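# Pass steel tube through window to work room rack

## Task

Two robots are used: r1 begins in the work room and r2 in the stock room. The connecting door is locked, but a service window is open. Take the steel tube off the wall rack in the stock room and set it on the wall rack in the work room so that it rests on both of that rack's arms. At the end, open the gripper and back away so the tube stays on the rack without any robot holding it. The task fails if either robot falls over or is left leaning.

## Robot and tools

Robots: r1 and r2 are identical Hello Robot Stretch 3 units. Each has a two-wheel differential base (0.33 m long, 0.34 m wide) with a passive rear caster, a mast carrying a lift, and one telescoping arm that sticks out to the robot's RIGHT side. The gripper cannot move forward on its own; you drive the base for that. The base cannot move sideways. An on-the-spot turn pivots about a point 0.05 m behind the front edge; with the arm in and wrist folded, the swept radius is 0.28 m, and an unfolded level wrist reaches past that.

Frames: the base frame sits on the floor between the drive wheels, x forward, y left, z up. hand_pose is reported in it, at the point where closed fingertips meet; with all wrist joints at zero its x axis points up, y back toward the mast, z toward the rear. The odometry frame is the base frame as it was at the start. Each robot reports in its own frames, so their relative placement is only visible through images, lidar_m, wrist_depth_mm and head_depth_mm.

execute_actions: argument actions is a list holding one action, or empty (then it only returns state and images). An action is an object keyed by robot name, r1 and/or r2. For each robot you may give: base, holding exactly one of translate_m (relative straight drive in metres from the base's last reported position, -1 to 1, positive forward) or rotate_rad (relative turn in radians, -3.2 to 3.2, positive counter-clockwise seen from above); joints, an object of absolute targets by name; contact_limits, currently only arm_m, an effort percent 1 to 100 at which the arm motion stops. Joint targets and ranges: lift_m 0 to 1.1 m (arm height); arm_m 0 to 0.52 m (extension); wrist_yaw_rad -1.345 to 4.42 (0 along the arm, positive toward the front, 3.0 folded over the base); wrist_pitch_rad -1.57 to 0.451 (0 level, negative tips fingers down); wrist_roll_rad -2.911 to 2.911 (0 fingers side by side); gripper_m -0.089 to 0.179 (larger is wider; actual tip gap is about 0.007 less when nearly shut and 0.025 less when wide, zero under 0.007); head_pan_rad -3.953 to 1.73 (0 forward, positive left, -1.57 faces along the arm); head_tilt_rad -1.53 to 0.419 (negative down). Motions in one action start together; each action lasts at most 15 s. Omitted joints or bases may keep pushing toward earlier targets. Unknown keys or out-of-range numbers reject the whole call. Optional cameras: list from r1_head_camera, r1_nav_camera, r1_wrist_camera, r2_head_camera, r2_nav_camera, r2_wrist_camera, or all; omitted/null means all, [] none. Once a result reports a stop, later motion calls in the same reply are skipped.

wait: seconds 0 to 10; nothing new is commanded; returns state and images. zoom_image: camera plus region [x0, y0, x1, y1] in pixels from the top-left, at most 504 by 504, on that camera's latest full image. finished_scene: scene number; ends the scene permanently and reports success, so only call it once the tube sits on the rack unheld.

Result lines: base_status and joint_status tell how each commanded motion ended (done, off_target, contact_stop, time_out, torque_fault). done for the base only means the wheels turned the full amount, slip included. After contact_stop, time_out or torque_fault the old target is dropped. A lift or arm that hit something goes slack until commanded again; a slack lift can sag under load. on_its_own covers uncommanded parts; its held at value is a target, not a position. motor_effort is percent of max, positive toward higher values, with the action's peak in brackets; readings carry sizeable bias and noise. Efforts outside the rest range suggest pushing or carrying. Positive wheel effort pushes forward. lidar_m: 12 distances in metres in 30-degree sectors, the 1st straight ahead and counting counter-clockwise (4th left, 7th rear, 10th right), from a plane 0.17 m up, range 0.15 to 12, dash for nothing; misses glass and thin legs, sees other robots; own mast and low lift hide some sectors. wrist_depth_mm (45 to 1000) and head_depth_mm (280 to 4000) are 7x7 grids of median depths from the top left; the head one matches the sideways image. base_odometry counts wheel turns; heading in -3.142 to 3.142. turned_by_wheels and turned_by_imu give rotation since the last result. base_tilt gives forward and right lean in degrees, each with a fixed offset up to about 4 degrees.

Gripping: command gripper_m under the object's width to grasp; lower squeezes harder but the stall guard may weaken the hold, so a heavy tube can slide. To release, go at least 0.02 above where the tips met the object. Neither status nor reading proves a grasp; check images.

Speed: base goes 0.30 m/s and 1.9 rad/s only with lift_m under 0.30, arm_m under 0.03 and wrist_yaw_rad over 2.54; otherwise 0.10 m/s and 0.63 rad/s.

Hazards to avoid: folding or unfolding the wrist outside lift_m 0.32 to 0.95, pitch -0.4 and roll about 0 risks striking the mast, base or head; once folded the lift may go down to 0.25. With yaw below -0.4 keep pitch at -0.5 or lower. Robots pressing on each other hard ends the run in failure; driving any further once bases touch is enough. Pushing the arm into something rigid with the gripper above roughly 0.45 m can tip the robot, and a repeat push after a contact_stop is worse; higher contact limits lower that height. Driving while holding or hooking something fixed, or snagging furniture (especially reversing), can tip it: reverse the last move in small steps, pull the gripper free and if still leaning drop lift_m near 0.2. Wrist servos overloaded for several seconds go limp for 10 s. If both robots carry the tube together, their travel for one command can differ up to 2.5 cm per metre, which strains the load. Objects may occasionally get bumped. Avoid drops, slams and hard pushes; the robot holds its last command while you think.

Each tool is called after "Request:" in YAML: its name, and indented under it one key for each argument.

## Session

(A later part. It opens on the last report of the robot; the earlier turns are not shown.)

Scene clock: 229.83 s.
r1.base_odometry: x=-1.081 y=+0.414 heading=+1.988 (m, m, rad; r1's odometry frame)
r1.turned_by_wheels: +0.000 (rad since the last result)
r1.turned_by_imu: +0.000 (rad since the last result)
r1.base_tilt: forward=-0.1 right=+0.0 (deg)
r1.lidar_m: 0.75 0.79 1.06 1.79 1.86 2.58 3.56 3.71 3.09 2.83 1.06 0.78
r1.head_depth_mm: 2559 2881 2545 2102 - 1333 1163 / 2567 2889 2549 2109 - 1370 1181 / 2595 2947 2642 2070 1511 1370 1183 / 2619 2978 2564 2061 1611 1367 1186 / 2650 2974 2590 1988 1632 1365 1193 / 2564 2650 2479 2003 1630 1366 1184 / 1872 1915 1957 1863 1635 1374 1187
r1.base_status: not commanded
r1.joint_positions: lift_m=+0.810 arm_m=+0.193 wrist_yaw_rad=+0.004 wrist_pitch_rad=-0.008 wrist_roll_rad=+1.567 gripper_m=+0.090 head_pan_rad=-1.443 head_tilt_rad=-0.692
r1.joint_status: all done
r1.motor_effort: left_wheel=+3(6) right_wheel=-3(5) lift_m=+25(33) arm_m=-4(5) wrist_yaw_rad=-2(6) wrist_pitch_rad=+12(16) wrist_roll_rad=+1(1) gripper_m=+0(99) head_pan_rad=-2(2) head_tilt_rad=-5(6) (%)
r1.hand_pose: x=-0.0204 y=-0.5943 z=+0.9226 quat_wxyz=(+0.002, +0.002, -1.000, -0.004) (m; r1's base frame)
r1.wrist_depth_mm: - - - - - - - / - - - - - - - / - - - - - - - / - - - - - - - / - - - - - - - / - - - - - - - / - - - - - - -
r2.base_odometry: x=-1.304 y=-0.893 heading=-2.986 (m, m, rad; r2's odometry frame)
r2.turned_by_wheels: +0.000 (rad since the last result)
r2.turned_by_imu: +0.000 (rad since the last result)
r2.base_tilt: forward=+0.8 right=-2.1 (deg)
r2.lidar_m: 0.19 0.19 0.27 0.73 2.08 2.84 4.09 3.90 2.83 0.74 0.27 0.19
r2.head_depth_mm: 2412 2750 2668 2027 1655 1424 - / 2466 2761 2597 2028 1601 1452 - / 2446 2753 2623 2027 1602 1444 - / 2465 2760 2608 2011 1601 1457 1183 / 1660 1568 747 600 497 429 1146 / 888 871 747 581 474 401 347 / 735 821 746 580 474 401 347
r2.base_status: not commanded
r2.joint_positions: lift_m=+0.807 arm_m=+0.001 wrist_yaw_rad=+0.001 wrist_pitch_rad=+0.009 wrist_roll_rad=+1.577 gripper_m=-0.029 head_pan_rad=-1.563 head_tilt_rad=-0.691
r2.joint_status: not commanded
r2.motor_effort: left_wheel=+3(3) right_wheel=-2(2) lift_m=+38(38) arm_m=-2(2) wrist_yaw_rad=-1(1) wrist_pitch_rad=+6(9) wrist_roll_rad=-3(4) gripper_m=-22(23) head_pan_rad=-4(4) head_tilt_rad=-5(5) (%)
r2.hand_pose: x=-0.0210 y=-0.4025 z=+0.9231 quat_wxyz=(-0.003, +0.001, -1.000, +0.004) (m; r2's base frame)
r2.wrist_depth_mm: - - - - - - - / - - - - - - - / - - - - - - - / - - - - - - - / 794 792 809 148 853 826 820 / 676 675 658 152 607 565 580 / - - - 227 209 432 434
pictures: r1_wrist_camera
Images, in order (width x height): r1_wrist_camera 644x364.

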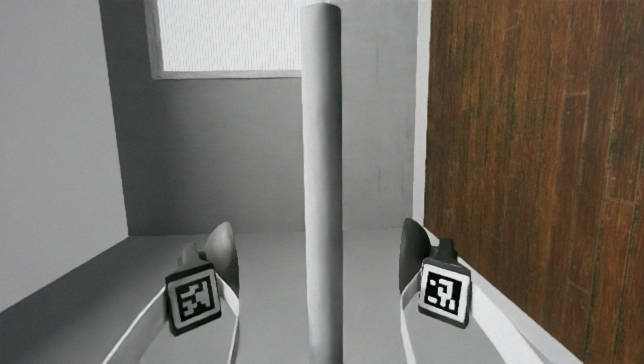

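Request:
execute_actions:
  actions:
    - {"r1":{"base":{"translate_m":0.562}}}
  cameras: ["r1_wrist_camera","r1_head_camera"]

Scene clock: 238.20 s.
r1.base_odometry: x=-1.309 y=+0.928 heading=+1.988 (m, m, rad; r1's odometry frame)
r1.turned_by_wheels: +0.000 (rad since the last result)
r1.turned_by_imu: +0.000 (rad since the last result)
r1.base_tilt: forward=-0.1 right=+0.0 (deg)
r1.lidar_m: 0.20 0.21 0.29 0.74 1.86 2.58 4.12 4.21 3.08 0.75 0.28 0.21
r1.head_depth_mm: 2587 2911 2521 2115 - 1338 1157 / 2590 2906 2546 2123 - 1373 1183 / 2589 2894 2693 2081 1504 1368 1180 / 2533 2754 849 1918 1579 1378 1188 / 1042 983 743 577 472 409 360 / 871 952 747 579 473 400 346 / 2672 2838 746 579 474 400 346
r1.base_status: done
r1.joint_positions: lift_m=+0.810 arm_m=+0.193 wrist_yaw_rad=+0.004 wrist_pitch_rad=-0.008 wrist_roll_rad=+1.567 gripper_m=+0.090 head_pan_rad=-1.443 head_tilt_rad=-0.692
r1.joint_status: not commanded
r1.motor_effort: left_wheel=+3(9) right_wheel=-2(3) lift_m=+25(25) arm_m=-4(4) wrist_yaw_rad=-2(2) wrist_pitch_rad=+12(12) wrist_roll_rad=+1(1) gripper_m=+1(1) head_pan_rad=-3(2) head_tilt_rad=-6(5) (%)
r1.hand_pose: x=-0.0205 y=-0.5943 z=+0.9226 quat_wxyz=(+0.002, +0.002, -1.000, -0.004) (m; r1's base frame)
r1.wrist_depth_mm: - - - - - - - / - - - - - - - / - - - - - - - / - - - - - - - / 897 878 954 413 920 822 800 / 605 614 618 257 526 550 541 / 630 634 - 196 401 422 406
r2.base_odometry: x=-1.304 y=-0.893 heading=-2.986 (m, m, rad; r2's odometry frame)
r2.turned_by_wheels: +0.000 (rad since the last result)
r2.turned_by_imu: -0.002 (rad since the last result)
r2.base_tilt: forward=+0.9 right=-2.2 (deg)
r2.lidar_m: 0.19 0.19 0.27 0.73 2.08 2.84 4.10 3.95 2.83 0.74 0.27 0.20
r2.head_depth_mm: 2430 2768 2617 2033 1663 1421 - / 2432 2767 2592 2027 1595 1456 - / 2460 2781 2606 2021 1606 1435 - / 2426 2742 2634 2021 1610 1465 1181 / 1670 1582 749 601 497 430 1140 / 890 870 749 580 474 402 347 / 731 822 746 581 474 401 347
r2.base_status: not commanded
r2.joint_positions: lift_m=+0.807 arm_m=+0.001 wrist_yaw_rad=+0.001 wrist_pitch_rad=+0.009 wrist_roll_rad=+1.577 gripper_m=-0.029 head_pan_rad=-1.563 head_tilt_rad=-0.691
r2.joint_status: not commanded
r2.motor_effort: left_wheel=+3(3) right_wheel=-2(2) lift_m=+38(38) arm_m=-2(2) wrist_yaw_rad=-1(1) wrist_pitch_rad=+7(6) wrist_roll_rad=-4(3) gripper_m=-23(23) head_pan_rad=-4(4) head_tilt_rad=-5(5) (%)
r2.hand_pose: x=-0.0210 y=-0.4025 z=+0.9231 quat_wxyz=(-0.003, +0.001, -1.000, +0.004) (m; r2's base frame)
r2.wrist_depth_mm: - - - - - - - / - - - - - - - / - - - - - - - / - - - - - - - / 791 802 823 148 850 815 841 / 686 674 660 152 604 570 567 / - 918 953 227 211 433 434
pictures: r1_head_camera (sideways: a quarter turn clockwise sets it upright), r1_wrist_camera
Images, in order (width x height): r1_head_camera 896x504, r1_wrist_camera 644x364.

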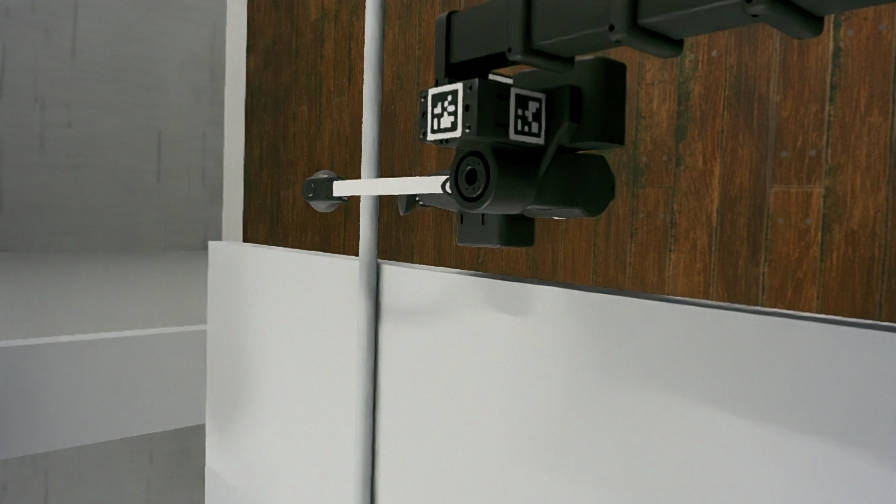

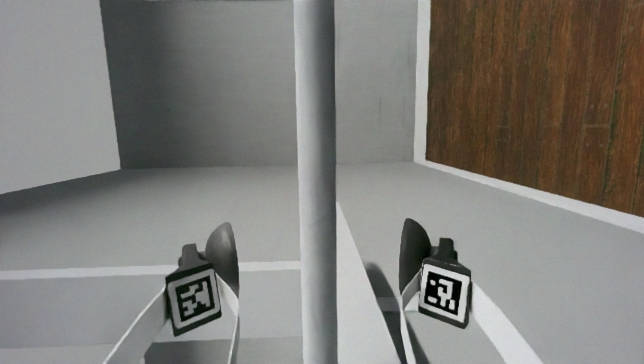

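Centered. Close, then r2 opens and backs off.

Request:
execute_actions:
  actions:
    - {"r1":{"joints":{"gripper_m":-0.03}}}
  cameras: []

Request:
execute_actions:
  actions:
    - {"r2":{"joints":{"gripper_m":0.15}}}
  cameras: []

Request:
execute_actions:
  actions:
    - {"r1":{"joints":{"lift_m":0.86}},"r2":{"base":{"translate_m":-0.2},"joints":{"head_pan_rad":-0.6,"head_tilt_rad":-0.4}}}
  cameras: ["r1_wrist_camera","r2_head_camera","r1_nav_camera"]

Scene clock: 243.17 s.
r1.base_odometry: x=-1.309 y=+0.928 heading=+1.988 (m, m, rad; r1's odometry frame)
r1.turned_by_wheels: +0.000 (rad since the last result)
r1.turned_by_imu: +0.001 (rad since the last result)
r1.base_tilt: forward=-0.1 right=+0.0 (deg)
r1.lidar_m: 0.20 0.21 0.29 0.74 1.86 2.57 4.13 4.21 3.09 0.75 0.28 0.21
r1.head_depth_mm: 2580 2899 2559 2105 - 1335 1156 / 2564 2932 2543 2120 - 1370 1176 / 2588 2943 2630 2117 1506 1370 1182 / 2527 2741 847 1923 1588 1371 1186 / 1047 984 746 577 473 409 360 / 874 948 748 579 473 400 346 / 2639 2874 746 578 474 400 346
r1.base_status: not commanded
r1.joint_positions: lift_m=+0.810 arm_m=+0.193 wrist_yaw_rad=+0.004 wrist_pitch_rad=-0.007 wrist_roll_rad=+1.567 gripper_m=-0.029 head_pan_rad=-1.443 head_tilt_rad=-0.692
r1.joint_status: all done
r1.motor_effort: left_wheel=+3(3) right_wheel=-2(2) lift_m=+24(25) arm_m=-4(4) wrist_yaw_rad=-2(2) wrist_pitch_rad=+12(12) wrist_roll_rad=+1(1) gripper_m=-23(100) head_pan_rad=-2(2) head_tilt_rad=-6(5) (%)
r1.hand_pose: x=-0.0205 y=-0.5943 z=+0.9229 quat_wxyz=(+0.002, +0.002, -1.000, -0.004) (m; r1's base frame)
r1.wrist_depth_mm: - - - 136 - - - / - - - - - - - / - - - - - - - / - - - - - - - / 882 887 865 146 818 795 793 / 606 613 614 149 582 552 546 / 618 636 - 207 406 417 411
r2.base_odometry: x=-1.304 y=-0.893 heading=-2.986 (m, m, rad; r2's odometry frame)
r2.turned_by_wheels: +0.000 (rad since the last result)
r2.turned_by_imu: -0.001 (rad since the last result)
r2.base_tilt: forward=+0.9 right=-2.1 (deg)
r2.lidar_m: 0.19 0.19 0.27 0.73 2.07 2.83 4.08 3.93 2.83 0.74 0.27 0.20
r2.head_depth_mm: 2444 2761 2589 2029 1651 1426 - / 2480 2778 2614 2024 1611 1470 - / 2434 2759 2606 2025 1616 1434 - / 2445 2758 2622 2005 1600 1457 1179 / 1667 1574 748 600 496 430 1148 / 890 871 748 580 475 401 347 / 729 821 747 579 474 401 347
r2.base_status: not commanded
r2.joint_positions: lift_m=+0.807 arm_m=+0.001 wrist_yaw_rad=+0.001 wrist_pitch_rad=+0.009 wrist_roll_rad=+1.577 gripper_m=-0.029 head_pan_rad=-1.563 head_tilt_rad=-0.691
r2.joint_status: not commanded
r2.motor_effort: left_wheel=+2(3) right_wheel=-2(3) lift_m=+37(38) arm_m=-2(1) wrist_yaw_rad=-1(1) wrist_pitch_rad=+6(6) wrist_roll_rad=-3(3) gripper_m=-22(22) head_pan_rad=-4(4) head_tilt_rad=-6(5) (%)
r2.hand_pose: x=-0.0210 y=-0.4025 z=+0.9231 quat_wxyz=(-0.003, +0.001, -1.000, +0.004) (m; r2's base frame)
r2.wrist_depth_mm: - - - - - - - / - - - - - - - / - - - - - - - / - - - - - - - / 792 790 802 148 861 814 826 / 683 663 666 151 607 569 574 / - 908 957 226 210 431 435
pictures: none
No camera images: the call's "cameras" was empty. Leave "cameras" out to get every camera's image.

Scene clock: 245.47 s.
r1.base_odometry: x=-1.309 y=+0.928 heading=+1.988 (m, m, rad; r1's odometry frame)
r1.turned_by_wheels: +0.000 (rad since the last result)
r1.turned_by_imu: +0.000 (rad since the last result)
r1.base_tilt: forward=+0.0 right=+0.0 (deg)
r1.lidar_m: 0.20 0.21 0.28 0.74 1.85 2.57 4.12 4.21 3.10 0.75 0.28 0.21
r1.head_depth_mm: 2589 2892 2525 2036 - 1343 1162 / 2604 2903 2540 2115 - 1361 1183 / 2611 2919 2635 2120 1512 1377 1187 / 2519 2740 846 1925 1572 1369 1191 / 1046 984 744 577 472 409 360 / 875 953 746 579 473 400 347 / 2650 2866 747 581 474 401 346
r1.base_status: not commanded
r1.joint_positions: lift_m=+0.810 arm_m=+0.193 wrist_yaw_rad=+0.002 wrist_pitch_rad=-0.015 wrist_roll_rad=+1.587 gripper_m=-0.029 head_pan_rad=-1.443 head_tilt_rad=-0.692
r1.joint_status: not commanded
r1.motor_effort: left_wheel=+3(3) right_wheel=-3(2) lift_m=+25(25) arm_m=-4(4) wrist_yaw_rad=+0(1) wrist_pitch_rad=+16(16) wrist_roll_rad=-8(8) gripper_m=-24(24) head_pan_rad=-2(2) head_tilt_rad=-6(5) (%)
r1.hand_pose: x=-0.0208 y=-0.5941 z=+0.9207 quat_wxyz=(-0.007, +0.001, -1.000, -0.008) (m; r1's base frame)
r1.wrist_depth_mm: - - - - - - 975 / - - - - - - 996 / - - - - - - - / - - - - - - - / 930 910 883 145 832 789 763 / 602 609 605 148 570 543 526 / 616 619 621 211 401 407 403
r2.base_odometry: x=-1.304 y=-0.893 heading=-2.986 (m, m, rad; r2's odometry frame)
r2.turned_by_wheels: +0.000 (rad since the last result)
r2.turned_by_imu: -0.001 (rad since the last result)
r2.base_tilt: forward=+0.8 right=-2.1 (deg)
r2.lidar_m: 0.19 0.19 0.26 0.73 2.07 2.83 4.10 3.92 2.83 0.74 0.27 0.19
r2.head_depth_mm: 2434 2773 2604 2031 1636 1419 - / 2495 2773 2609 2030 1646 1455 - / 2460 2771 2600 2037 1655 1419 - / 2455 2756 2592 2012 1650 1460 1178 / 1680 1576 747 601 500 430 1143 / 888 871 748 580 475 401 348 / 731 825 743 580 474 400 347
r2.base_status: not commanded
r2.joint_positions: lift_m=+0.807 arm_m=+0.001 wrist_yaw_rad=+0.001 wrist_pitch_rad=+0.004 wrist_roll_rad=+1.577 gripper_m=+0.150 head_pan_rad=-1.563 head_tilt_rad=-0.691
r2.joint_status: all done
r2.motor_effort: left_wheel=+3(3) right_wheel=-2(2) lift_m=+38(38) arm_m=-2(2) wrist_yaw_rad=-1(1) wrist_pitch_rad=+9(9) wrist_roll_rad=-3(3) gripper_m=+1(92) head_pan_rad=-4(4) head_tilt_rad=-6(6) (%)
r2.hand_pose: x=-0.0210 y=-0.4024 z=+0.9219 quat_wxyz=(-0.003, +0.001, -1.000, +0.001) (m; r2's base frame)
r2.wrist_depth_mm: - - - - - - - / - - - - - - - / - - - - - - - / - - - - - - - / 811 874 731 666 820 891 826 / 677 - 660 296 526 567 575 / - 925 927 220 395 417 437
pictures: none
No camera images: the call's "cameras" was empty. Leave "cameras" out to get every camera's image.

Scene clock: 248.90 s.
r1.base_odometry: x=-1.309 y=+0.928 heading=+1.988 (m, m, rad; r1's odometry frame)
r1.turned_by_wheels: +0.000 (rad since the last result)
r1.turned_by_imu: +0.000 (rad since the last result)
r1.base_tilt: forward=-0.1 right=+0.0 (deg)
r1.lidar_m: 0.20 0.21 0.29 0.74 1.86 2.57 4.12 4.22 3.09 0.75 0.28 0.21
r1.head_depth_mm: 2569 2903 2589 - 1540 1365 1181 / 2574 2907 2665 - 1541 1373 1180 / 2605 2964 2672 - 1557 1369 1185 / 2518 2751 845 1815 1623 1368 1188 / 1043 982 744 579 474 408 360 / 875 953 746 578 474 400 346 / 2654 2853 746 580 473 400 346
r1.base_status: not commanded
r1.joint_positions: lift_m=+0.860 arm_m=+0.193 wrist_yaw_rad=+0.002 wrist_pitch_rad=-0.061 wrist_roll_rad=+1.579 gripper_m=-0.029 head_pan_rad=-1.443 head_tilt_rad=-0.692
r1.joint_status: all done
r1.on_its_own: wrist_pitch_rad is at rest, and its effort (+35) is outside its rest range (-20 to +32)
r1.motor_effort: left_wheel=+3(3) right_wheel=-2(2) lift_m=+42(44) arm_m=-4(4) wrist_yaw_rad=-1(2) wrist_pitch_rad=+35(37) wrist_roll_rad=-4(8) gripper_m=-28(28) head_pan_rad=-2(2) head_tilt_rad=-5(6) (%)
r1.hand_pose: x=-0.0208 y=-0.5925 z=+0.9584 quat_wxyz=(-0.004, +0.001, -1.000, -0.031) (m; r1's base frame)
r1.wrist_depth_mm: - - - - - - 965 / - - - - - - 997 / - - - - - - - / - - - - - - - / 937 881 882 332 832 815 786 / 587 609 611 147 562 539 537 / 596 601 636 359 205 416 404
r2.base_odometry: x=-1.107 y=-0.862 heading=-2.986 (m, m, rad; r2's odometry frame)
r2.turned_by_wheels: +0.000 (rad since the last result)
r2.turned_by_imu: +0.000 (rad since the last result)
r2.base_tilt: forward=+0.9 right=-2.1 (deg)
r2.lidar_m: 0.39 0.40 0.55 1.50 2.07 2.84 3.90 3.90 2.84 1.51 0.55 0.40
r2.head_depth_mm: 3003 3109 1255 950 668 516 981 / 3346 3545 3656 951 669 515 827 / 3741 - 1060 924 639 515 441 / - - - 906 669 513 418 / - - - 2904 667 514 418 / - - - 3035 665 513 417 / - - - 3227 662 513 417
r2.base_status: done
r2.joint_positions: lift_m=+0.807 arm_m=+0.001 wrist_yaw_rad=+0.001 wrist_pitch_rad=+0.004 wrist_roll_rad=+1.577 gripper_m=+0.150 head_pan_rad=-0.607 head_tilt_rad=-0.409
r2.joint_status: all done
r2.motor_effort: left_wheel=+2(4) right_wheel=-2(5) lift_m=+38(38) arm_m=-2(2) wrist_yaw_rad=-1(1) wrist_pitch_rad=+9(9) wrist_roll_rad=-3(3) gripper_m=+0(0) head_pan_rad=+5(56) head_tilt_rad=+5(29) (%)
r2.hand_pose: x=-0.0210 y=-0.4024 z=+0.9219 quat_wxyz=(-0.003, +0.001, -1.000, +0.001) (m; r2's base frame)
r2.wrist_depth_mm: - - - - - - - / - - - - - - - / - - - - - - - / - - - - - - - / - - - - - - - / 948 - 955 963 966 - - / 735 693 721 696 754 716 753
pictures: r1_nav_camera (sideways: a quarter turn counterclockwise sets it upright), r1_wrist_camera, r2_head_camera (sideways: a quarter turn clockwise sets it upright)
Images, in order (width x height): r1_nav_camera 672x504, r1_wrist_camera 644x364, r2_head_camera 896x504.

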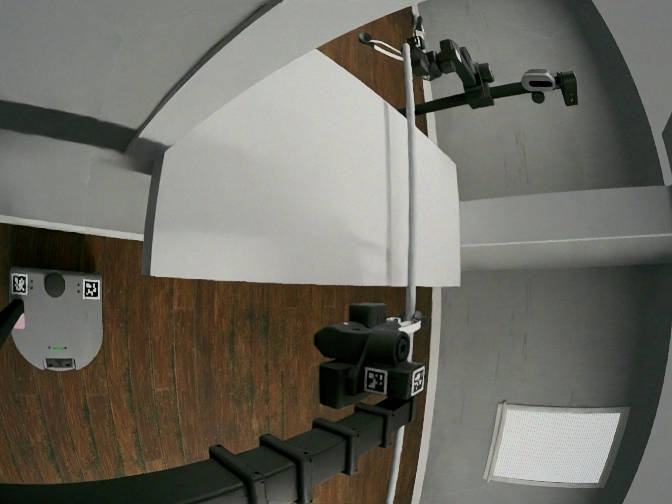

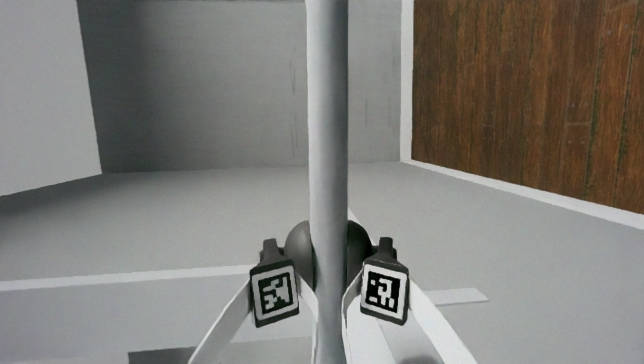

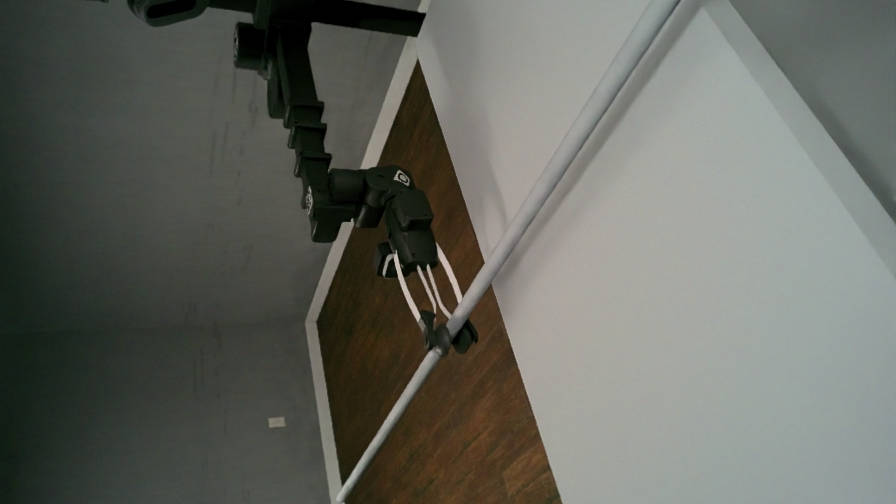

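Request:
execute_actions:
  actions:
    - {"r1":{"base":{"translate_m":-1.0},"joints":{"head_pan_rad":-3.14,"head_tilt_rad":-0.2}}}
  cameras: ["r1_head_camera","r1_nav_camera"]

Request:
execute_actions:
  actions:
    - {"r1":{"base":{"translate_m":-1.0},"joints":{"arm_m":0.0}}}
  cameras: ["r1_head_camera","r1_nav_camera"]

Scene clock: 273.70 s.
r1.base_odometry: x=-0.904 y=+0.014 heading=+1.988 (m, m, rad; r1's odometry frame)
r1.turned_by_wheels: +0.000 (rad since the last result)
r1.turned_by_imu: +0.006 (rad since the last result)
r1.base_tilt: forward=+0.0 right=+0.0 (deg)
r1.lidar_m: 1.19 1.25 1.69 1.80 1.88 2.60 3.12 3.26 3.06 2.97 1.67 1.23
r1.head_depth_mm: 2872 2988 3161 3284 3086 2132 1635 / 2865 3013 3168 3301 3129 2161 1667 / 2863 2986 3145 3240 3119 2183 1656 / 2844 2946 3114 3261 3183 2174 1656 / 2823 2974 3078 3247 3201 2197 1664 / 2810 2959 3053 3219 3252 2226 1663 / 2793 2934 3066 3183 3298 2225 1690
r1.base_status: done
r1.joint_positions: lift_m=+0.860 arm_m=+0.193 wrist_yaw_rad=+0.002 wrist_pitch_rad=-0.061 wrist_roll_rad=+1.579 gripper_m=-0.029 head_pan_rad=-3.133 head_tilt_rad=-0.211
r1.joint_status: all done
r1.on_its_own: wrist_pitch_rad is at rest, and its effort (+35) is outside its rest range (-20 to +32)
r1.motor_effort: left_wheel=+3(3) right_wheel=-1(7) lift_m=+44(43) arm_m=-4(4) wrist_yaw_rad=-2(1) wrist_pitch_rad=+35(35) wrist_roll_rad=-4(4) gripper_m=-27(27) head_pan_rad=-2(33) head_tilt_rad=+6(38) (%)
r1.hand_pose: x=-0.0209 y=-0.5925 z=+0.9584 quat_wxyz=(-0.004, +0.001, -1.000, -0.031) (m; r1's base frame)
r1.wrist_depth_mm: - - - - - - 994 / - - - - - - - / - - - - - - - / - - - - - - - / - - - - - - - / - - - 147 - - - / - - - - - - -
r2.base_odometry: x=-1.107 y=-0.862 heading=-2.986 (m, m, rad; r2's odometry frame)
r2.turned_by_wheels: +0.000 (rad since the last result)
r2.turned_by_imu: -0.004 (rad since the last result)
r2.base_tilt: forward=+0.9 right=-2.1 (deg)
r2.lidar_m: 0.39 0.40 0.55 1.50 2.07 2.83 3.90 3.90 2.84 1.51 0.55 0.40
r2.head_depth_mm: 2995 3136 3384 953 667 532 980 / 3378 3586 3846 951 667 516 832 / 3727 3996 - 3321 667 516 442 / - - - 3224 669 515 418 / - 1941 - 3066 667 514 417 / - - - 3213 664 514 417 / - - - 3222 664 513 416
r2.base_status: not commanded
r2.joint_positions: lift_m=+0.807 arm_m=+0.001 wrist_yaw_rad=+0.001 wrist_pitch_rad=+0.004 wrist_roll_rad=+1.577 gripper_m=+0.150 head_pan_rad=-0.607 head_tilt_rad=-0.409
r2.joint_status: not commanded
r2.motor_effort: left_wheel=+3(3) right_wheel=-2(2) lift_m=+38(38) arm_m=-3(2) wrist_yaw_rad=-2(1) wrist_pitch_rad=+9(9) wrist_roll_rad=-3(3) gripper_m=+0(0) head_pan_rad=+5(5) head_tilt_rad=+5(5) (%)
r2.hand_pose: x=-0.0210 y=-0.4024 z=+0.9219 quat_wxyz=(-0.003, +0.001, -1.000, +0.001) (m; r2's base frame)
r2.wrist_depth_mm: - - - - - - - / - - - - - - - / - - - - - - - / - - - - - - - / - - - - - - - / 926 - 933 947 973 - - / 742 697 708 699 739 714 741
pictures: r1_head_camera (sideways: a quarter turn clockwise sets it upright), r1_nav_camera (sideways: a quarter turn counterclockwise sets it upright)
Images, in order (width x height): r1_head_camera 896x504, r1_nav_camera 672x504.

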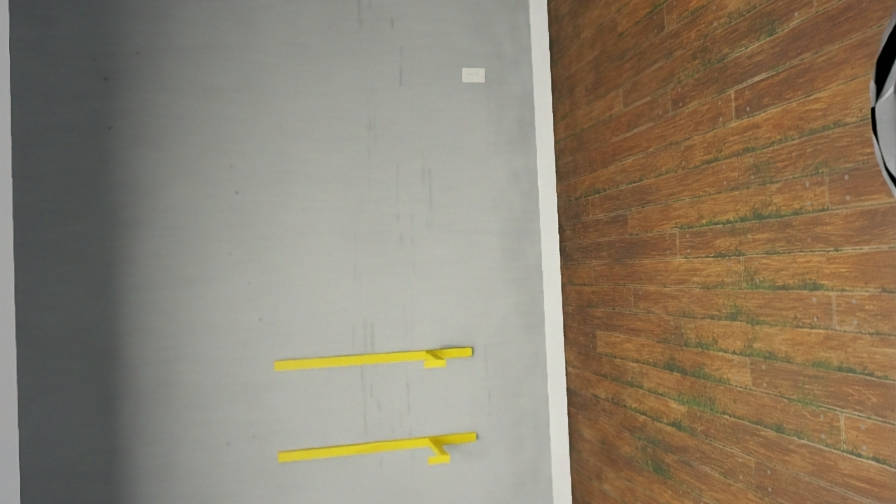

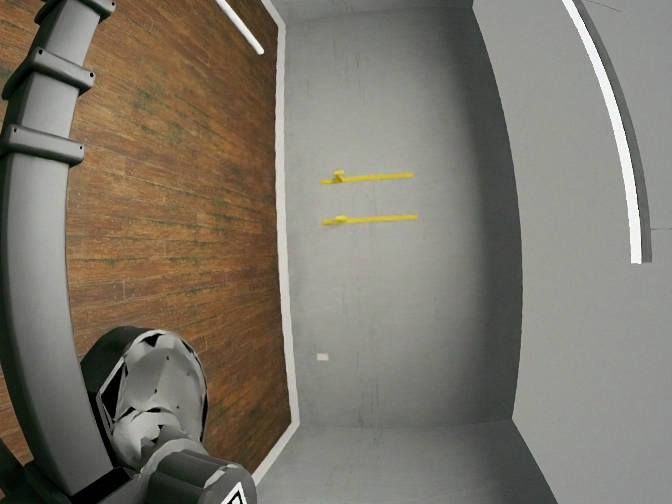

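Scene clock: 284.93 s.
r1.base_odometry: x=-0.498 y=-0.901 heading=+1.988 (m, m, rad; r1's odometry frame)
r1.turned_by_wheels: +0.000 (rad since the last result)
r1.turned_by_imu: +0.003 (rad since the last result)
r1.base_tilt: forward=+0.0 right=+0.1 (deg)
r1.lidar_m: 2.19 2.25 1.88 1.82 1.88 2.20 2.13 2.23 3.05 2.95 3.08 2.26
r1.head_depth_mm: 1934 2020 2105 2213 2314 2137 1626 / 1931 2005 2105 2217 2325 2157 1672 / 1918 1997 2083 2196 2304 2151 1660 / 1922 2007 2093 2187 2299 2186 1655 / 1912 1974 2094 2179 2284 2206 1650 / 1914 1996 2056 2148 2282 2215 1677 / 1892 1981 2062 2157 2247 2206 1676
r1.base_status: done
r1.joint_positions: lift_m=+0.860 arm_m=+0.000 wrist_yaw_rad=+0.002 wrist_pitch_rad=-0.061 wrist_roll_rad=+1.579 gripper_m=-0.029 head_pan_rad=-3.133 head_tilt_rad=-0.211
r1.joint_status: all done
r1.on_its_own: wrist_pitch_rad is at rest, and its effort (+35) is outside its rest range (-20 to +32)
r1.motor_effort: left_wheel=+2(3) right_wheel=-2(5) lift_m=+42(42) arm_m=-5(6) wrist_yaw_rad=-1(2) wrist_pitch_rad=+35(35) wrist_roll_rad=-5(4) gripper_m=-28(28) head_pan_rad=-2(2) head_tilt_rad=+7(6) (%)
r1.hand_pose: x=-0.0209 y=-0.3996 z=+0.9584 quat_wxyz=(-0.004, +0.001, -1.000, -0.031) (m; r1's base frame)
r1.wrist_depth_mm: - - - - - - 993 / - - - - - - - / - - - - - - - / - - - - - - - / - - - - - - - / - - - 147 - - - / - - - - - - -
r2.base_odometry: x=-1.107 y=-0.862 heading=-2.986 (m, m, rad; r2's odometry frame)
r2.turned_by_wheels: +0.000 (rad since the last result)
r2.turned_by_imu: -0.002 (rad since the last result)
r2.base_tilt: forward=+0.9 right=-2.2 (deg)
r2.lidar_m: 0.39 0.40 0.55 1.50 2.07 2.84 3.91 3.91 2.83 1.51 0.55 0.40
r2.head_depth_mm: 3074 3114 3352 951 668 533 976 / 3343 3520 3779 950 667 514 832 / 3779 - - 3248 668 515 441 / - - - 3244 667 513 418 / - - - 3288 667 513 417 / - - - 3056 667 513 418 / - - - 3029 665 513 417
r2.base_status: not commanded
r2.joint_positions: lift_m=+0.807 arm_m=+0.001 wrist_yaw_rad=+0.001 wrist_pitch_rad=+0.004 wrist_roll_rad=+1.577 gripper_m=+0.150 head_pan_rad=-0.607 head_tilt_rad=-0.409
r2.joint_status: not commanded
r2.motor_effort: left_wheel=+3(3) right_wheel=-2(2) lift_m=+38(38) arm_m=-1(3) wrist_yaw_rad=-1(2) wrist_pitch_rad=+9(9) wrist_roll_rad=-3(3) gripper_m=+1(0) head_pan_rad=+5(5) head_tilt_rad=+5(5) (%)
r2.hand_pose: x=-0.0210 y=-0.4024 z=+0.9219 quat_wxyz=(-0.003, +0.001, -1.000, +0.001) (m; r2's base frame)
r2.wrist_depth_mm: - - - - - - - / - - - - - - - / - - - - - - - / - - - - - - - / - - - - - - - / 928 - 953 954 950 - - / 749 703 713 693 741 701 746
pictures: r1_head_camera (sideways: a quarter turn clockwise sets it upright), r1_nav_camera (sideways: a quarter turn counterclockwise sets it upright)
Images, in order (width x height): r1_head_camera 896x504, r1_nav_camera 672x504.

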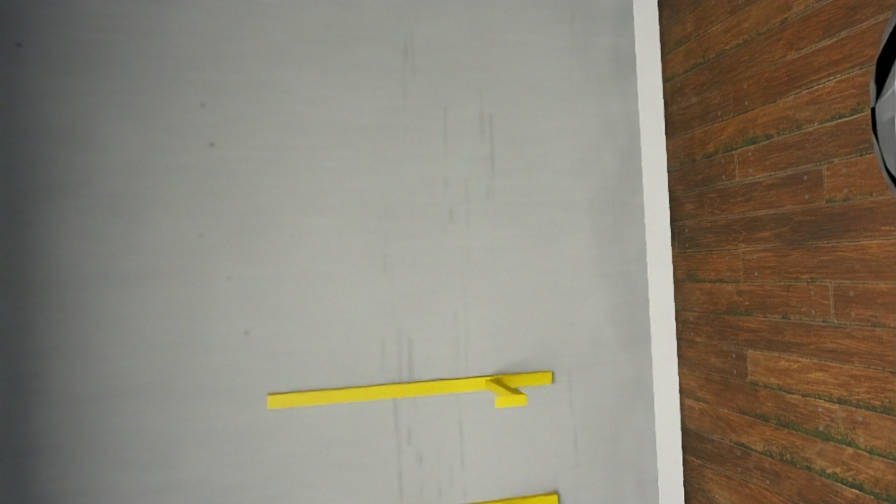

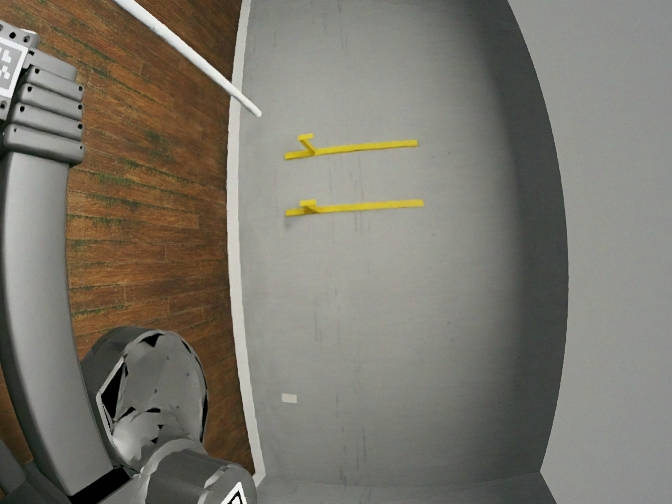

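Request:
execute_actions:
  actions:
    - {"r1":{"base":{"rotate_rad":0.38}}}
  cameras: []

Request:
execute_actions:
  actions:
    - {"r1":{"base":{"translate_m":-1.0}}}
  cameras: []

Request:
execute_actions:
  actions:
    - {"r1":{"base":{"translate_m":-0.28}}}
  cameras: ["r1_nav_camera"]

Scene clock: 291.83 s.
r1.base_odometry: x=-0.498 y=-0.901 heading=+2.368 (m, m, rad; r1's odometry frame)
r1.turned_by_wheels: +0.380 (rad since the last result)
r1.turned_by_imu: +0.371 (rad since the last result)
r1.base_tilt: forward=+0.0 right=+0.1 (deg)
r1.lidar_m: 2.21 1.96 1.82 1.83 2.30 2.13 2.16 2.70 2.95 2.98 2.37 2.19
r1.head_depth_mm: 1824 1912 1980 2073 2174 2136 1630 / 1878 1978 2062 2161 2260 2121 1665 / 1953 2043 2141 2229 2358 2159 1659 / 2015 2126 2239 2318 2449 2180 1654 / 2086 2199 2303 2430 2556 2228 1669 / 2201 2261 2408 2526 2678 2224 1669 / 2238 2386 2533 2629 2766 2210 1680
r1.base_status: done
r1.joint_positions: lift_m=+0.860 arm_m=+0.000 wrist_yaw_rad=+0.003 wrist_pitch_rad=-0.061 wrist_roll_rad=+1.579 gripper_m=-0.029 head_pan_rad=-3.133 head_tilt_rad=-0.211
r1.joint_status: not commanded
r1.on_its_own: wrist_pitch_rad is at rest, and its effort (+35) is outside its rest range (-20 to +32)
r1.motor_effort: left_wheel=-2(9) right_wheel=+1(5) lift_m=+43(43) arm_m=-5(5) wrist_yaw_rad=-1(2) wrist_pitch_rad=+35(35) wrist_roll_rad=-5(5) gripper_m=-28(28) head_pan_rad=-2(3) head_tilt_rad=+6(6) (%)
r1.hand_pose: x=-0.0206 y=-0.3996 z=+0.9584 quat_wxyz=(-0.004, +0.001, -1.000, -0.031) (m; r1's base frame)
r1.wrist_depth_mm: - - - - - - 980 / - - - - - - - / - - - - - - - / - - - - - - - / - - - - - - - / - - - 148 - - - / - - - - - - -
r2.base_odometry: x=-1.107 y=-0.862 heading=-2.986 (m, m, rad; r2's odometry frame)
r2.turned_by_wheels: +0.000 (rad since the last result)
r2.turned_by_imu: -0.001 (rad since the last result)
r2.base_tilt: forward=+0.9 right=-2.2 (deg)
r2.lidar_m: 0.38 0.40 0.55 1.50 2.07 2.83 3.90 3.89 2.83 1.51 0.55 0.40
r2.head_depth_mm: 2996 3159 3374 951 668 532 979 / 3291 3499 3812 953 670 514 827 / 3817 - - 3226 669 515 441 / - - - 3257 669 514 418 / - - - 3269 666 513 417 / - - - 3087 665 513 417 / - - - 3030 664 513 417
r2.base_status: not commanded
r2.joint_positions: lift_m=+0.807 arm_m=+0.001 wrist_yaw_rad=+0.001 wrist_pitch_rad=+0.004 wrist_roll_rad=+1.577 gripper_m=+0.150 head_pan_rad=-0.607 head_tilt_rad=-0.409
r2.joint_status: not commanded
r2.motor_effort: left_wheel=+3(3) right_wheel=-2(2) lift_m=+38(38) arm_m=-2(2) wrist_yaw_rad=-1(1) wrist_pitch_rad=+9(9) wrist_roll_rad=-3(3) gripper_m=+1(1) head_pan_rad=+6(5) head_tilt_rad=+5(5) (%)
r2.hand_pose: x=-0.0210 y=-0.4024 z=+0.9219 quat_wxyz=(-0.003, +0.001, -1.000, +0.001) (m; r2's base frame)
r2.wrist_depth_mm: - - - - - - - / - - - - - - - / - - - - - - - / - - - - - - - / - - - - - - - / 932 - 949 952 969 - - / 747 700 714 682 750 716 745
pictures: none
No camera images: the call's "cameras" was empty. Leave "cameras" out to get every camera's image.

Scene clock: 303.07 s.
r1.base_odometry: x=+0.217 y=-1.600 heading=+2.368 (m, m, rad; r1's odometry frame)
r1.turned_by_wheels: +0.000 (rad since the last result)
r1.turned_by_imu: +0.002 (rad since the last result)
r1.base_tilt: forward=-0.1 right=+0.1 (deg)
r1.lidar_m: 3.16 2.38 2.20 2.01 1.32 1.21 1.23 1.54 2.56 2.60 3.28 3.10
r1.head_depth_mm: 1025 1065 1110 1165 1206 1264 1340 / 1058 1103 1148 1206 1265 1324 1400 / 1095 1136 1193 1254 1312 1383 1454 / 1133 1182 1234 1290 1351 1448 1507 / 1171 1228 1295 1357 1432 1518 1572 / 1215 1268 1337 1415 1497 1591 1627 / 1266 1329 1397 1488 1558 1670 1676
r1.base_status: done
r1.joint_positions: lift_m=+0.860 arm_m=+0.000 wrist_yaw_rad=+0.000 wrist_pitch_rad=-0.061 wrist_roll_rad=+1.579 gripper_m=-0.029 head_pan_rad=-3.133 head_tilt_rad=-0.211
r1.joint_status: not commanded
r1.on_its_own: wrist_pitch_rad is at rest, and its effort (+35) is outside its rest range (-20 to +32)
r1.motor_effort: left_wheel=-2(9) right_wheel=+2(3) lift_m=+43(42) arm_m=-5(5) wrist_yaw_rad=+0(0) wrist_pitch_rad=+35(35) wrist_roll_rad=-4(4) gripper_m=-27(27) head_pan_rad=-2(2) head_tilt_rad=+6(6) (%)
r1.hand_pose: x=-0.0213 y=-0.3996 z=+0.9584 quat_wxyz=(-0.004, +0.000, -1.000, -0.031) (m; r1's base frame)
r1.wrist_depth_mm: - - - - - - 994 / - - - - - - - / - - - - - - - / - - - - - - - / - - - - - - - / - - - 148 - - - / - - - - - - -
r2.base_odometry: x=-1.107 y=-0.862 heading=-2.986 (m, m, rad; r2's odometry frame)
r2.turned_by_wheels: +0.000 (rad since the last result)
r2.turned_by_imu: -0.002 (rad since the last result)
r2.base_tilt: forward=+0.9 right=-2.1 (deg)
r2.lidar_m: 0.39 0.40 0.55 1.50 2.08 2.84 3.90 3.91 2.84 1.51 0.55 0.40
r2.head_depth_mm: 3020 3156 3406 955 670 532 980 / 3397 3433 3764 950 666 515 832 / 3732 3922 - 3227 669 513 441 / - - - 3207 668 514 417 / - - - 3245 664 513 417 / - - - 3176 665 514 417 / - - - 3203 666 513 417
r2.base_status: not commanded
r2.joint_positions: lift_m=+0.807 arm_m=+0.001 wrist_yaw_rad=+0.001 wrist_pitch_rad=+0.004 wrist_roll_rad=+1.577 gripper_m=+0.150 head_pan_rad=-0.607 head_tilt_rad=-0.409
r2.joint_status: not commanded
r2.motor_effort: left_wheel=+2(2) right_wheel=-2(2) lift_m=+38(38) arm_m=-2(2) wrist_yaw_rad=-2(1) wrist_pitch_rad=+9(9) wrist_roll_rad=-3(3) gripper_m=+0(1) head_pan_rad=+6(5) head_tilt_rad=+5(5) (%)
r2.hand_pose: x=-0.0210 y=-0.4024 z=+0.9219 quat_wxyz=(-0.003, +0.001, -1.000, +0.001) (m; r2's base frame)
r2.wrist_depth_mm: - - - - - - - / - - - - - - - / - - - - - - - / - - - - - - - / - - - - - - - / 940 - 946 957 949 - - / 741 702 725 690 752 705 743
pictures: none
No camera images: the call's "cameras" was empty. Leave "cameras" out to get every camera's image.

Scene clock: 307.10 s.
r1.base_odometry: x=+0.417 y=-1.795 heading=+2.368 (m, m, rad; r1's odometry frame)
r1.turned_by_wheels: +0.000 (rad since the last result)
r1.turned_by_imu: +0.001 (rad since the last result)
r1.base_tilt: forward=-0.1 right=+0.1 (deg)
r1.lidar_m: 3.40 2.50 2.31 1.58 1.04 0.96 0.97 1.21 2.46 2.49 3.14 3.36
r1.head_depth_mm: 801 833 866 905 948 993 1045 / 825 860 894 938 986 1034 1085 / 853 893 927 969 1015 1070 1140 / 883 917 968 1015 1067 1119 1182 / 916 958 1006 1055 1114 1184 1259 / 949 992 1043 1097 1165 1238 1317 / 984 1036 1095 1152 1226 1303 1390
r1.base_status: done
r1.joint_positions: lift_m=+0.860 arm_m=+0.000 wrist_yaw_rad=+0.000 wrist_pitch_rad=-0.061 wrist_roll_rad=+1.579 gripper_m=-0.029 head_pan_rad=-3.133 head_tilt_rad=-0.211
r1.joint_status: not commanded
r1.on_its_own: wrist_pitch_rad is at rest, and its effort (+35) is outside its rest range (-20 to +32)
r1.motor_effort: left_wheel=-1(8) right_wheel=+2(2) lift_m=+43(43) arm_m=-5(5) wrist_yaw_rad=-1(0) wrist_pitch_rad=+35(35) wrist_roll_rad=-4(4) gripper_m=-27(27) head_pan_rad=-2(2) head_tilt_rad=+6(6) (%)
r1.hand_pose: x=-0.0213 y=-0.3996 z=+0.9584 quat_wxyz=(-0.004, +0.000, -1.000, -0.031) (m; r1's base frame)
r1.wrist_depth_mm: - - - - - - 975 / - - - - - - - / - - - - - - - / - - - - - - - / - - - - - - - / - - - 147 - - - / - - - - - - -
r2.base_odometry: x=-1.107 y=-0.862 heading=-2.986 (m, m, rad; r2's odometry frame)
r2.turned_by_wheels: +0.000 (rad since the last result)
r2.turned_by_imu: -0.001 (rad since the last result)
r2.base_tilt: forward=+0.8 right=-2.1 (deg)
r2.lidar_m: 0.39 0.40 0.55 1.50 2.07 2.84 3.89 3.91 2.83 1.51 0.55 0.40
r2.head_depth_mm: 3028 3156 3378 955 668 531 979 / 3327 3527 3800 949 669 514 832 / 3762 3985 - 3301 667 515 442 / - - - 3293 665 516 417 / - - - 3236 668 512 418 / - - - 3239 667 513 417 / - - - 3238 664 513 417
r2.base_status: not commanded
r2.joint_positions: lift_m=+0.807 arm_m=+0.001 wrist_yaw_rad=+0.001 wrist_pitch_rad=+0.004 wrist_roll_rad=+1.577 gripper_m=+0.150 head_pan_rad=-0.607 head_tilt_rad=-0.409
r2.joint_status: not commanded
r2.motor_effort: left_wheel=+3(3) right_wheel=-2(2) lift_m=+37(38) arm_m=-2(2) wrist_yaw_rad=-2(2) wrist_pitch_rad=+9(9) wrist_roll_rad=-3(3) gripper_m=+0(0) head_pan_rad=+5(5) head_tilt_rad=+5(5) (%)
r2.hand_pose: x=-0.0210 y=-0.4024 z=+0.9219 quat_wxyz=(-0.003, +0.001, -1.000, +0.001) (m; r2's base frame)
r2.wrist_depth_mm: - - - - - - - / - - - - - - - / - - - - - - - / - - - - - - - / - - - - - - - / 930 - 966 967 949 - - / 743 692 713 702 742 698 742
pictures: r1_nav_camera (sideways: a quarter turn counterclockwise sets it upright)
Images, in order (width x height): r1_nav_camera 672x504.

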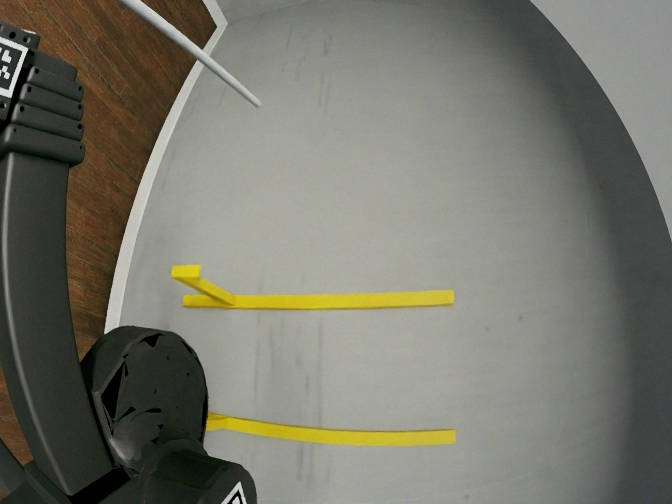

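Request:
execute_actions:
  actions:
    - {"r1":{"base":{"rotate_rad":-1.97},"joints":{"head_pan_rad":-1.57,"head_tilt_rad":-0.6}}}
  cameras: ["r1_head_camera","r1_nav_camera","r1_wrist_camera"]

Scene clock: 313.67 s.
r1.base_odometry: x=+0.417 y=-1.795 heading=+0.398 (m, m, rad; r1's odometry frame)
r1.turned_by_wheels: -1.970 (rad since the last result)
r1.turned_by_imu: -1.921 (rad since the last result)
r1.base_tilt: forward=-0.1 right=+0.1 (deg)
r1.lidar_m: 2.46 2.56 3.46 3.36 3.23 2.38 2.31 1.34 0.99 0.96 1.00 1.38
r1.head_depth_mm: 814 903 1019 1158 1354 1481 - / 805 898 1006 1156 1342 1496 - / 787 876 981 1097 1326 1459 - / 795 883 991 1122 1311 - - / 792 878 983 1121 1244 1439 1210 / 787 873 977 1109 1236 1427 1234 / 782 859 953 1053 1217 1421 1244
r1.base_status: done
r1.joint_positions: lift_m=+0.860 arm_m=+0.000 wrist_yaw_rad=-0.001 wrist_pitch_rad=-0.061 wrist_roll_rad=+1.579 gripper_m=-0.029 head_pan_rad=-1.577 head_tilt_rad=-0.593
r1.joint_status: all done
r1.on_its_own: wrist_pitch_rad is at rest, and its effort (+35) is outside its rest range (-20 to +32)
r1.motor_effort: left_wheel=+2(10) right_wheel=-2(6) lift_m=+43(42) arm_m=-5(5) wrist_yaw_rad=+0(1) wrist_pitch_rad=+35(35) wrist_roll_rad=-4(4) gripper_m=-27(28) head_pan_rad=+3(34) head_tilt_rad=-5(33) (%)
r1.hand_pose: x=-0.0216 y=-0.3996 z=+0.9584 quat_wxyz=(-0.004, -0.001, -1.000, -0.031) (m; r1's base frame)
r1.wrist_depth_mm: 621 632 661 650 678 709 724 / 643 659 672 671 697 707 727 / 650 657 694 667 718 741 769 / 669 670 705 698 752 751 783 / 673 700 718 435 768 779 797 / 710 725 724 147 779 806 835 / 713 746 771 787 819 834 860
r2.base_odometry: x=-1.107 y=-0.862 heading=-2.986 (m, m, rad; r2's odometry frame)
r2.turned_by_wheels: +0.000 (rad since the last result)
r2.turned_by_imu: -0.001 (rad since the last result)
r2.base_tilt: forward=+0.9 right=-2.1 (deg)
r2.lidar_m: 0.39 0.40 0.55 1.50 2.07 2.84 3.89 3.90 2.84 1.51 0.55 0.40
r2.head_depth_mm: 2996 3188 3377 956 668 532 975 / 3390 3555 3838 953 668 515 830 / 3768 - - 3249 668 513 442 / - - - 3222 669 514 418 / - - - 3286 668 515 418 / - - - 3214 666 515 417 / - - - 3247 665 513 416
r2.base_status: not commanded
r2.joint_positions: lift_m=+0.807 arm_m=+0.001 wrist_yaw_rad=+0.001 wrist_pitch_rad=+0.004 wrist_roll_rad=+1.577 gripper_m=+0.150 head_pan_rad=-0.607 head_tilt_rad=-0.409
r2.joint_status: not commanded
r2.motor_effort: left_wheel=+2(4) right_wheel=-2(2) lift_m=+38(38) arm_m=-2(1) wrist_yaw_rad=-1(1) wrist_pitch_rad=+9(9) wrist_roll_rad=-3(3) gripper_m=+0(0) head_pan_rad=+6(5) head_tilt_rad=+5(5) (%)
r2.hand_pose: x=-0.0210 y=-0.4024 z=+0.9219 quat_wxyz=(-0.003, +0.001, -1.000, +0.001) (m; r2's base frame)
r2.wrist_depth_mm: - - - - - - - / - - - - - - - / - - - - - - - / - - - - - - - / - - - - - - - / 929 - 964 950 975 - - / 731 706 708 693 733 720 740
pictures: r1_head_camera (sideways: a quarter turn clockwise sets it upright), r1_nav_camera (sideways: a quarter turn counterclockwise sets it upright), r1_wrist_camera
Images, in order (width x height): r1_head_camera 896x504, r1_nav_camera 672x504, r1_wrist_camera 644x364.

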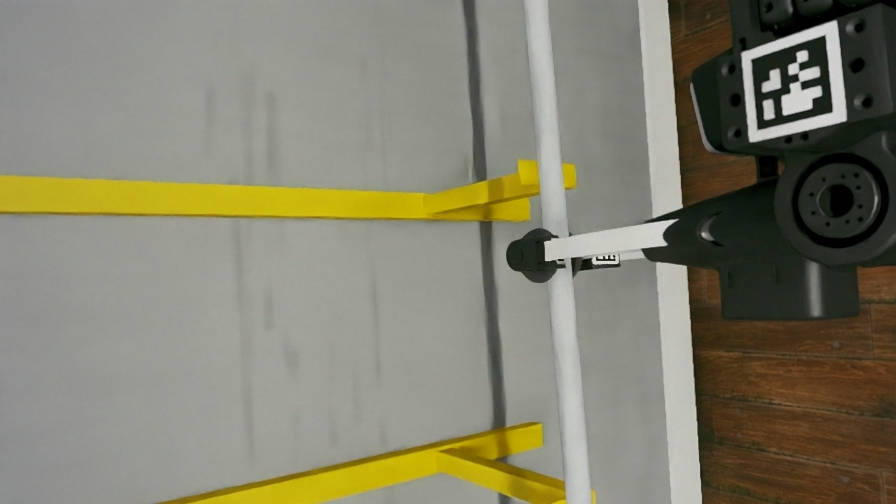

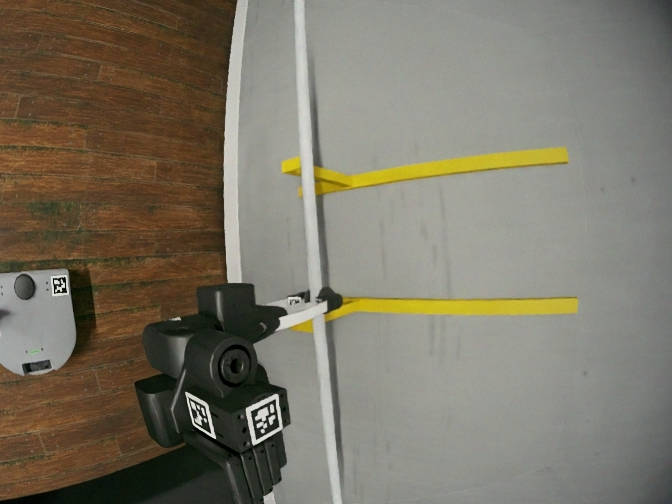

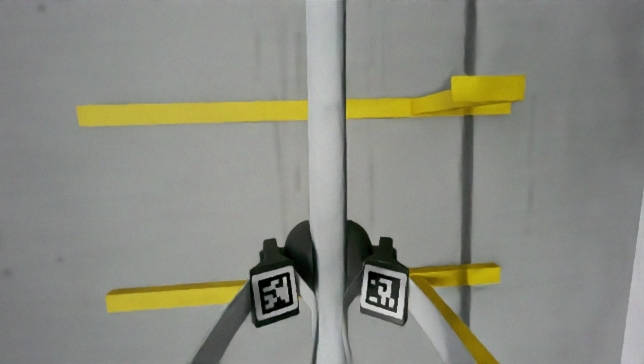

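Request:
execute_actions:
  actions:
    - {"r1":{"base":{"translate_m":0.09},"joints":{"arm_m":0.39,"lift_m":0.74}}}
  cameras: ["r1_head_camera","r1_wrist_camera"]

Scene clock: 319.63 s.
r1.base_odometry: x=+0.500 y=-1.761 heading=+0.398 (m, m, rad; r1's odometry frame)
r1.turned_by_wheels: +0.000 (rad since the last result)
r1.turned_by_imu: +0.001 (rad since the last result)
r1.base_tilt: forward=-0.1 right=+0.1 (deg)
r1.lidar_m: 2.37 2.47 3.42 3.36 3.38 2.48 2.39 1.34 0.99 0.96 1.00 1.38
r1.head_depth_mm: 812 903 1020 1163 1358 1456 - / 793 886 1003 1129 1304 - 1237 / 803 892 1003 1032 1359 1450 1240 / 798 880 991 - 1352 1441 1235 / 791 879 989 1104 1303 1428 1237 / 789 870 958 1053 1292 1424 1241 / 768 851 969 1101 1261 1426 1238
r1.base_status: done
r1.joint_positions: lift_m=+0.740 arm_m=+0.390 wrist_yaw_rad=+0.000 wrist_pitch_rad=-0.062 wrist_roll_rad=+1.579 gripper_m=-0.029 head_pan_rad=-1.577 head_tilt_rad=-0.593
r1.joint_status: all done
r1.on_its_own: wrist_pitch_rad is at rest, and its effort (+35) is outside its rest range (-20 to +32)
r1.motor_effort: left_wheel=+3(10) right_wheel=-2(3) lift_m=+31(38) arm_m=+4(3) wrist_yaw_rad=+0(2) wrist_pitch_rad=+35(35) wrist_roll_rad=-4(4) gripper_m=-27(28) head_pan_rad=+3(3) head_tilt_rad=-5(4) (%)
r1.hand_pose: x=-0.0215 y=-0.7889 z=+0.8386 quat_wxyz=(-0.004, +0.000, -0.999, -0.031) (m; r1's base frame)
r1.wrist_depth_mm: 286 292 295 301 314 321 331 / 290 298 305 309 319 332 337 / 297 306 313 317 332 340 349 / 305 311 320 329 340 353 359 / 312 319 329 239 347 359 374 / 318 333 337 148 359 371 380 / 331 341 349 349 359 373 381
r2.base_odometry: x=-1.107 y=-0.862 heading=-2.986 (m, m, rad; r2's odometry frame)
r2.turned_by_wheels: +0.000 (rad since the last result)
r2.turned_by_imu: -0.001 (rad since the last result)
r2.base_tilt: forward=+0.8 right=-2.2 (deg)
r2.lidar_m: 0.39 0.40 0.55 1.50 2.07 2.84 3.90 3.91 2.83 1.51 0.55 0.40
r2.head_depth_mm: 3042 3180 3309 953 670 534 980 / 3334 3563 3739 953 668 515 825 / 3736 3960 - 3266 669 514 443 / - - - 3292 666 514 418 / - - - 3276 670 513 417 / - - - 3214 667 513 418 / - - - 3227 664 512 416
r2.base_status: not commanded
r2.joint_positions: lift_m=+0.807 arm_m=+0.001 wrist_yaw_rad=+0.001 wrist_pitch_rad=+0.004 wrist_roll_rad=+1.577 gripper_m=+0.150 head_pan_rad=-0.607 head_tilt_rad=-0.409
r2.joint_status: not commanded
r2.motor_effort: left_wheel=+4(3) right_wheel=-2(2) lift_m=+38(38) arm_m=-2(2) wrist_yaw_rad=-2(1) wrist_pitch_rad=+9(9) wrist_roll_rad=-3(3) gripper_m=+0(0) head_pan_rad=+5(5) head_tilt_rad=+5(5) (%)
r2.hand_pose: x=-0.0210 y=-0.4024 z=+0.9219 quat_wxyz=(-0.003, +0.001, -1.000, +0.001) (m; r2's base frame)
r2.wrist_depth_mm: - - - - - - - / - - - - - - - / - - - - - - - / - - - - - - - / - - - - - - - / 941 - 961 953 968 - - / 730 709 715 693 739 712 754
pictures: r1_head_camera (sideways: a quarter turn clockwise sets it upright), r1_wrist_camera
Images, in order (width x height): r1_head_camera 896x504, r1_wrist_camera 644x364.

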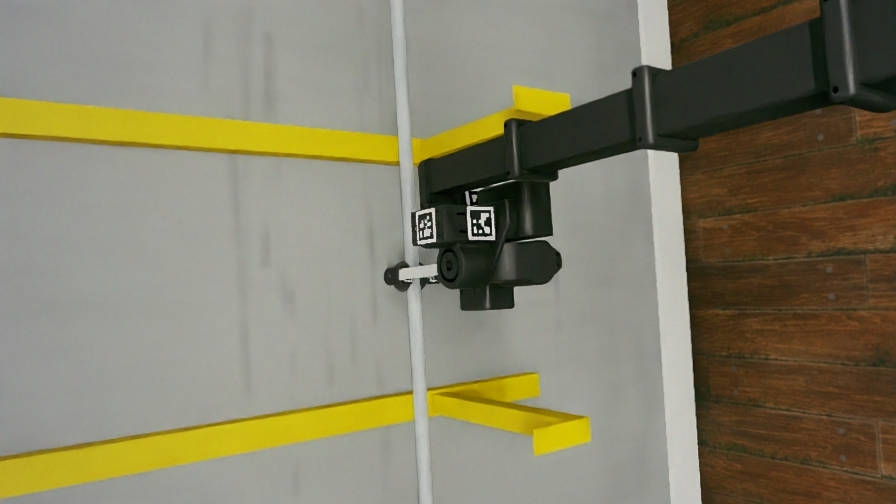

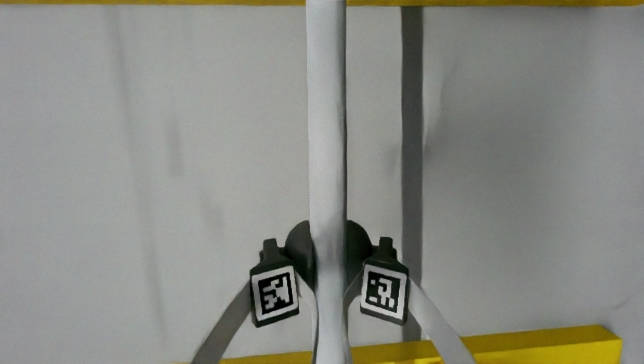

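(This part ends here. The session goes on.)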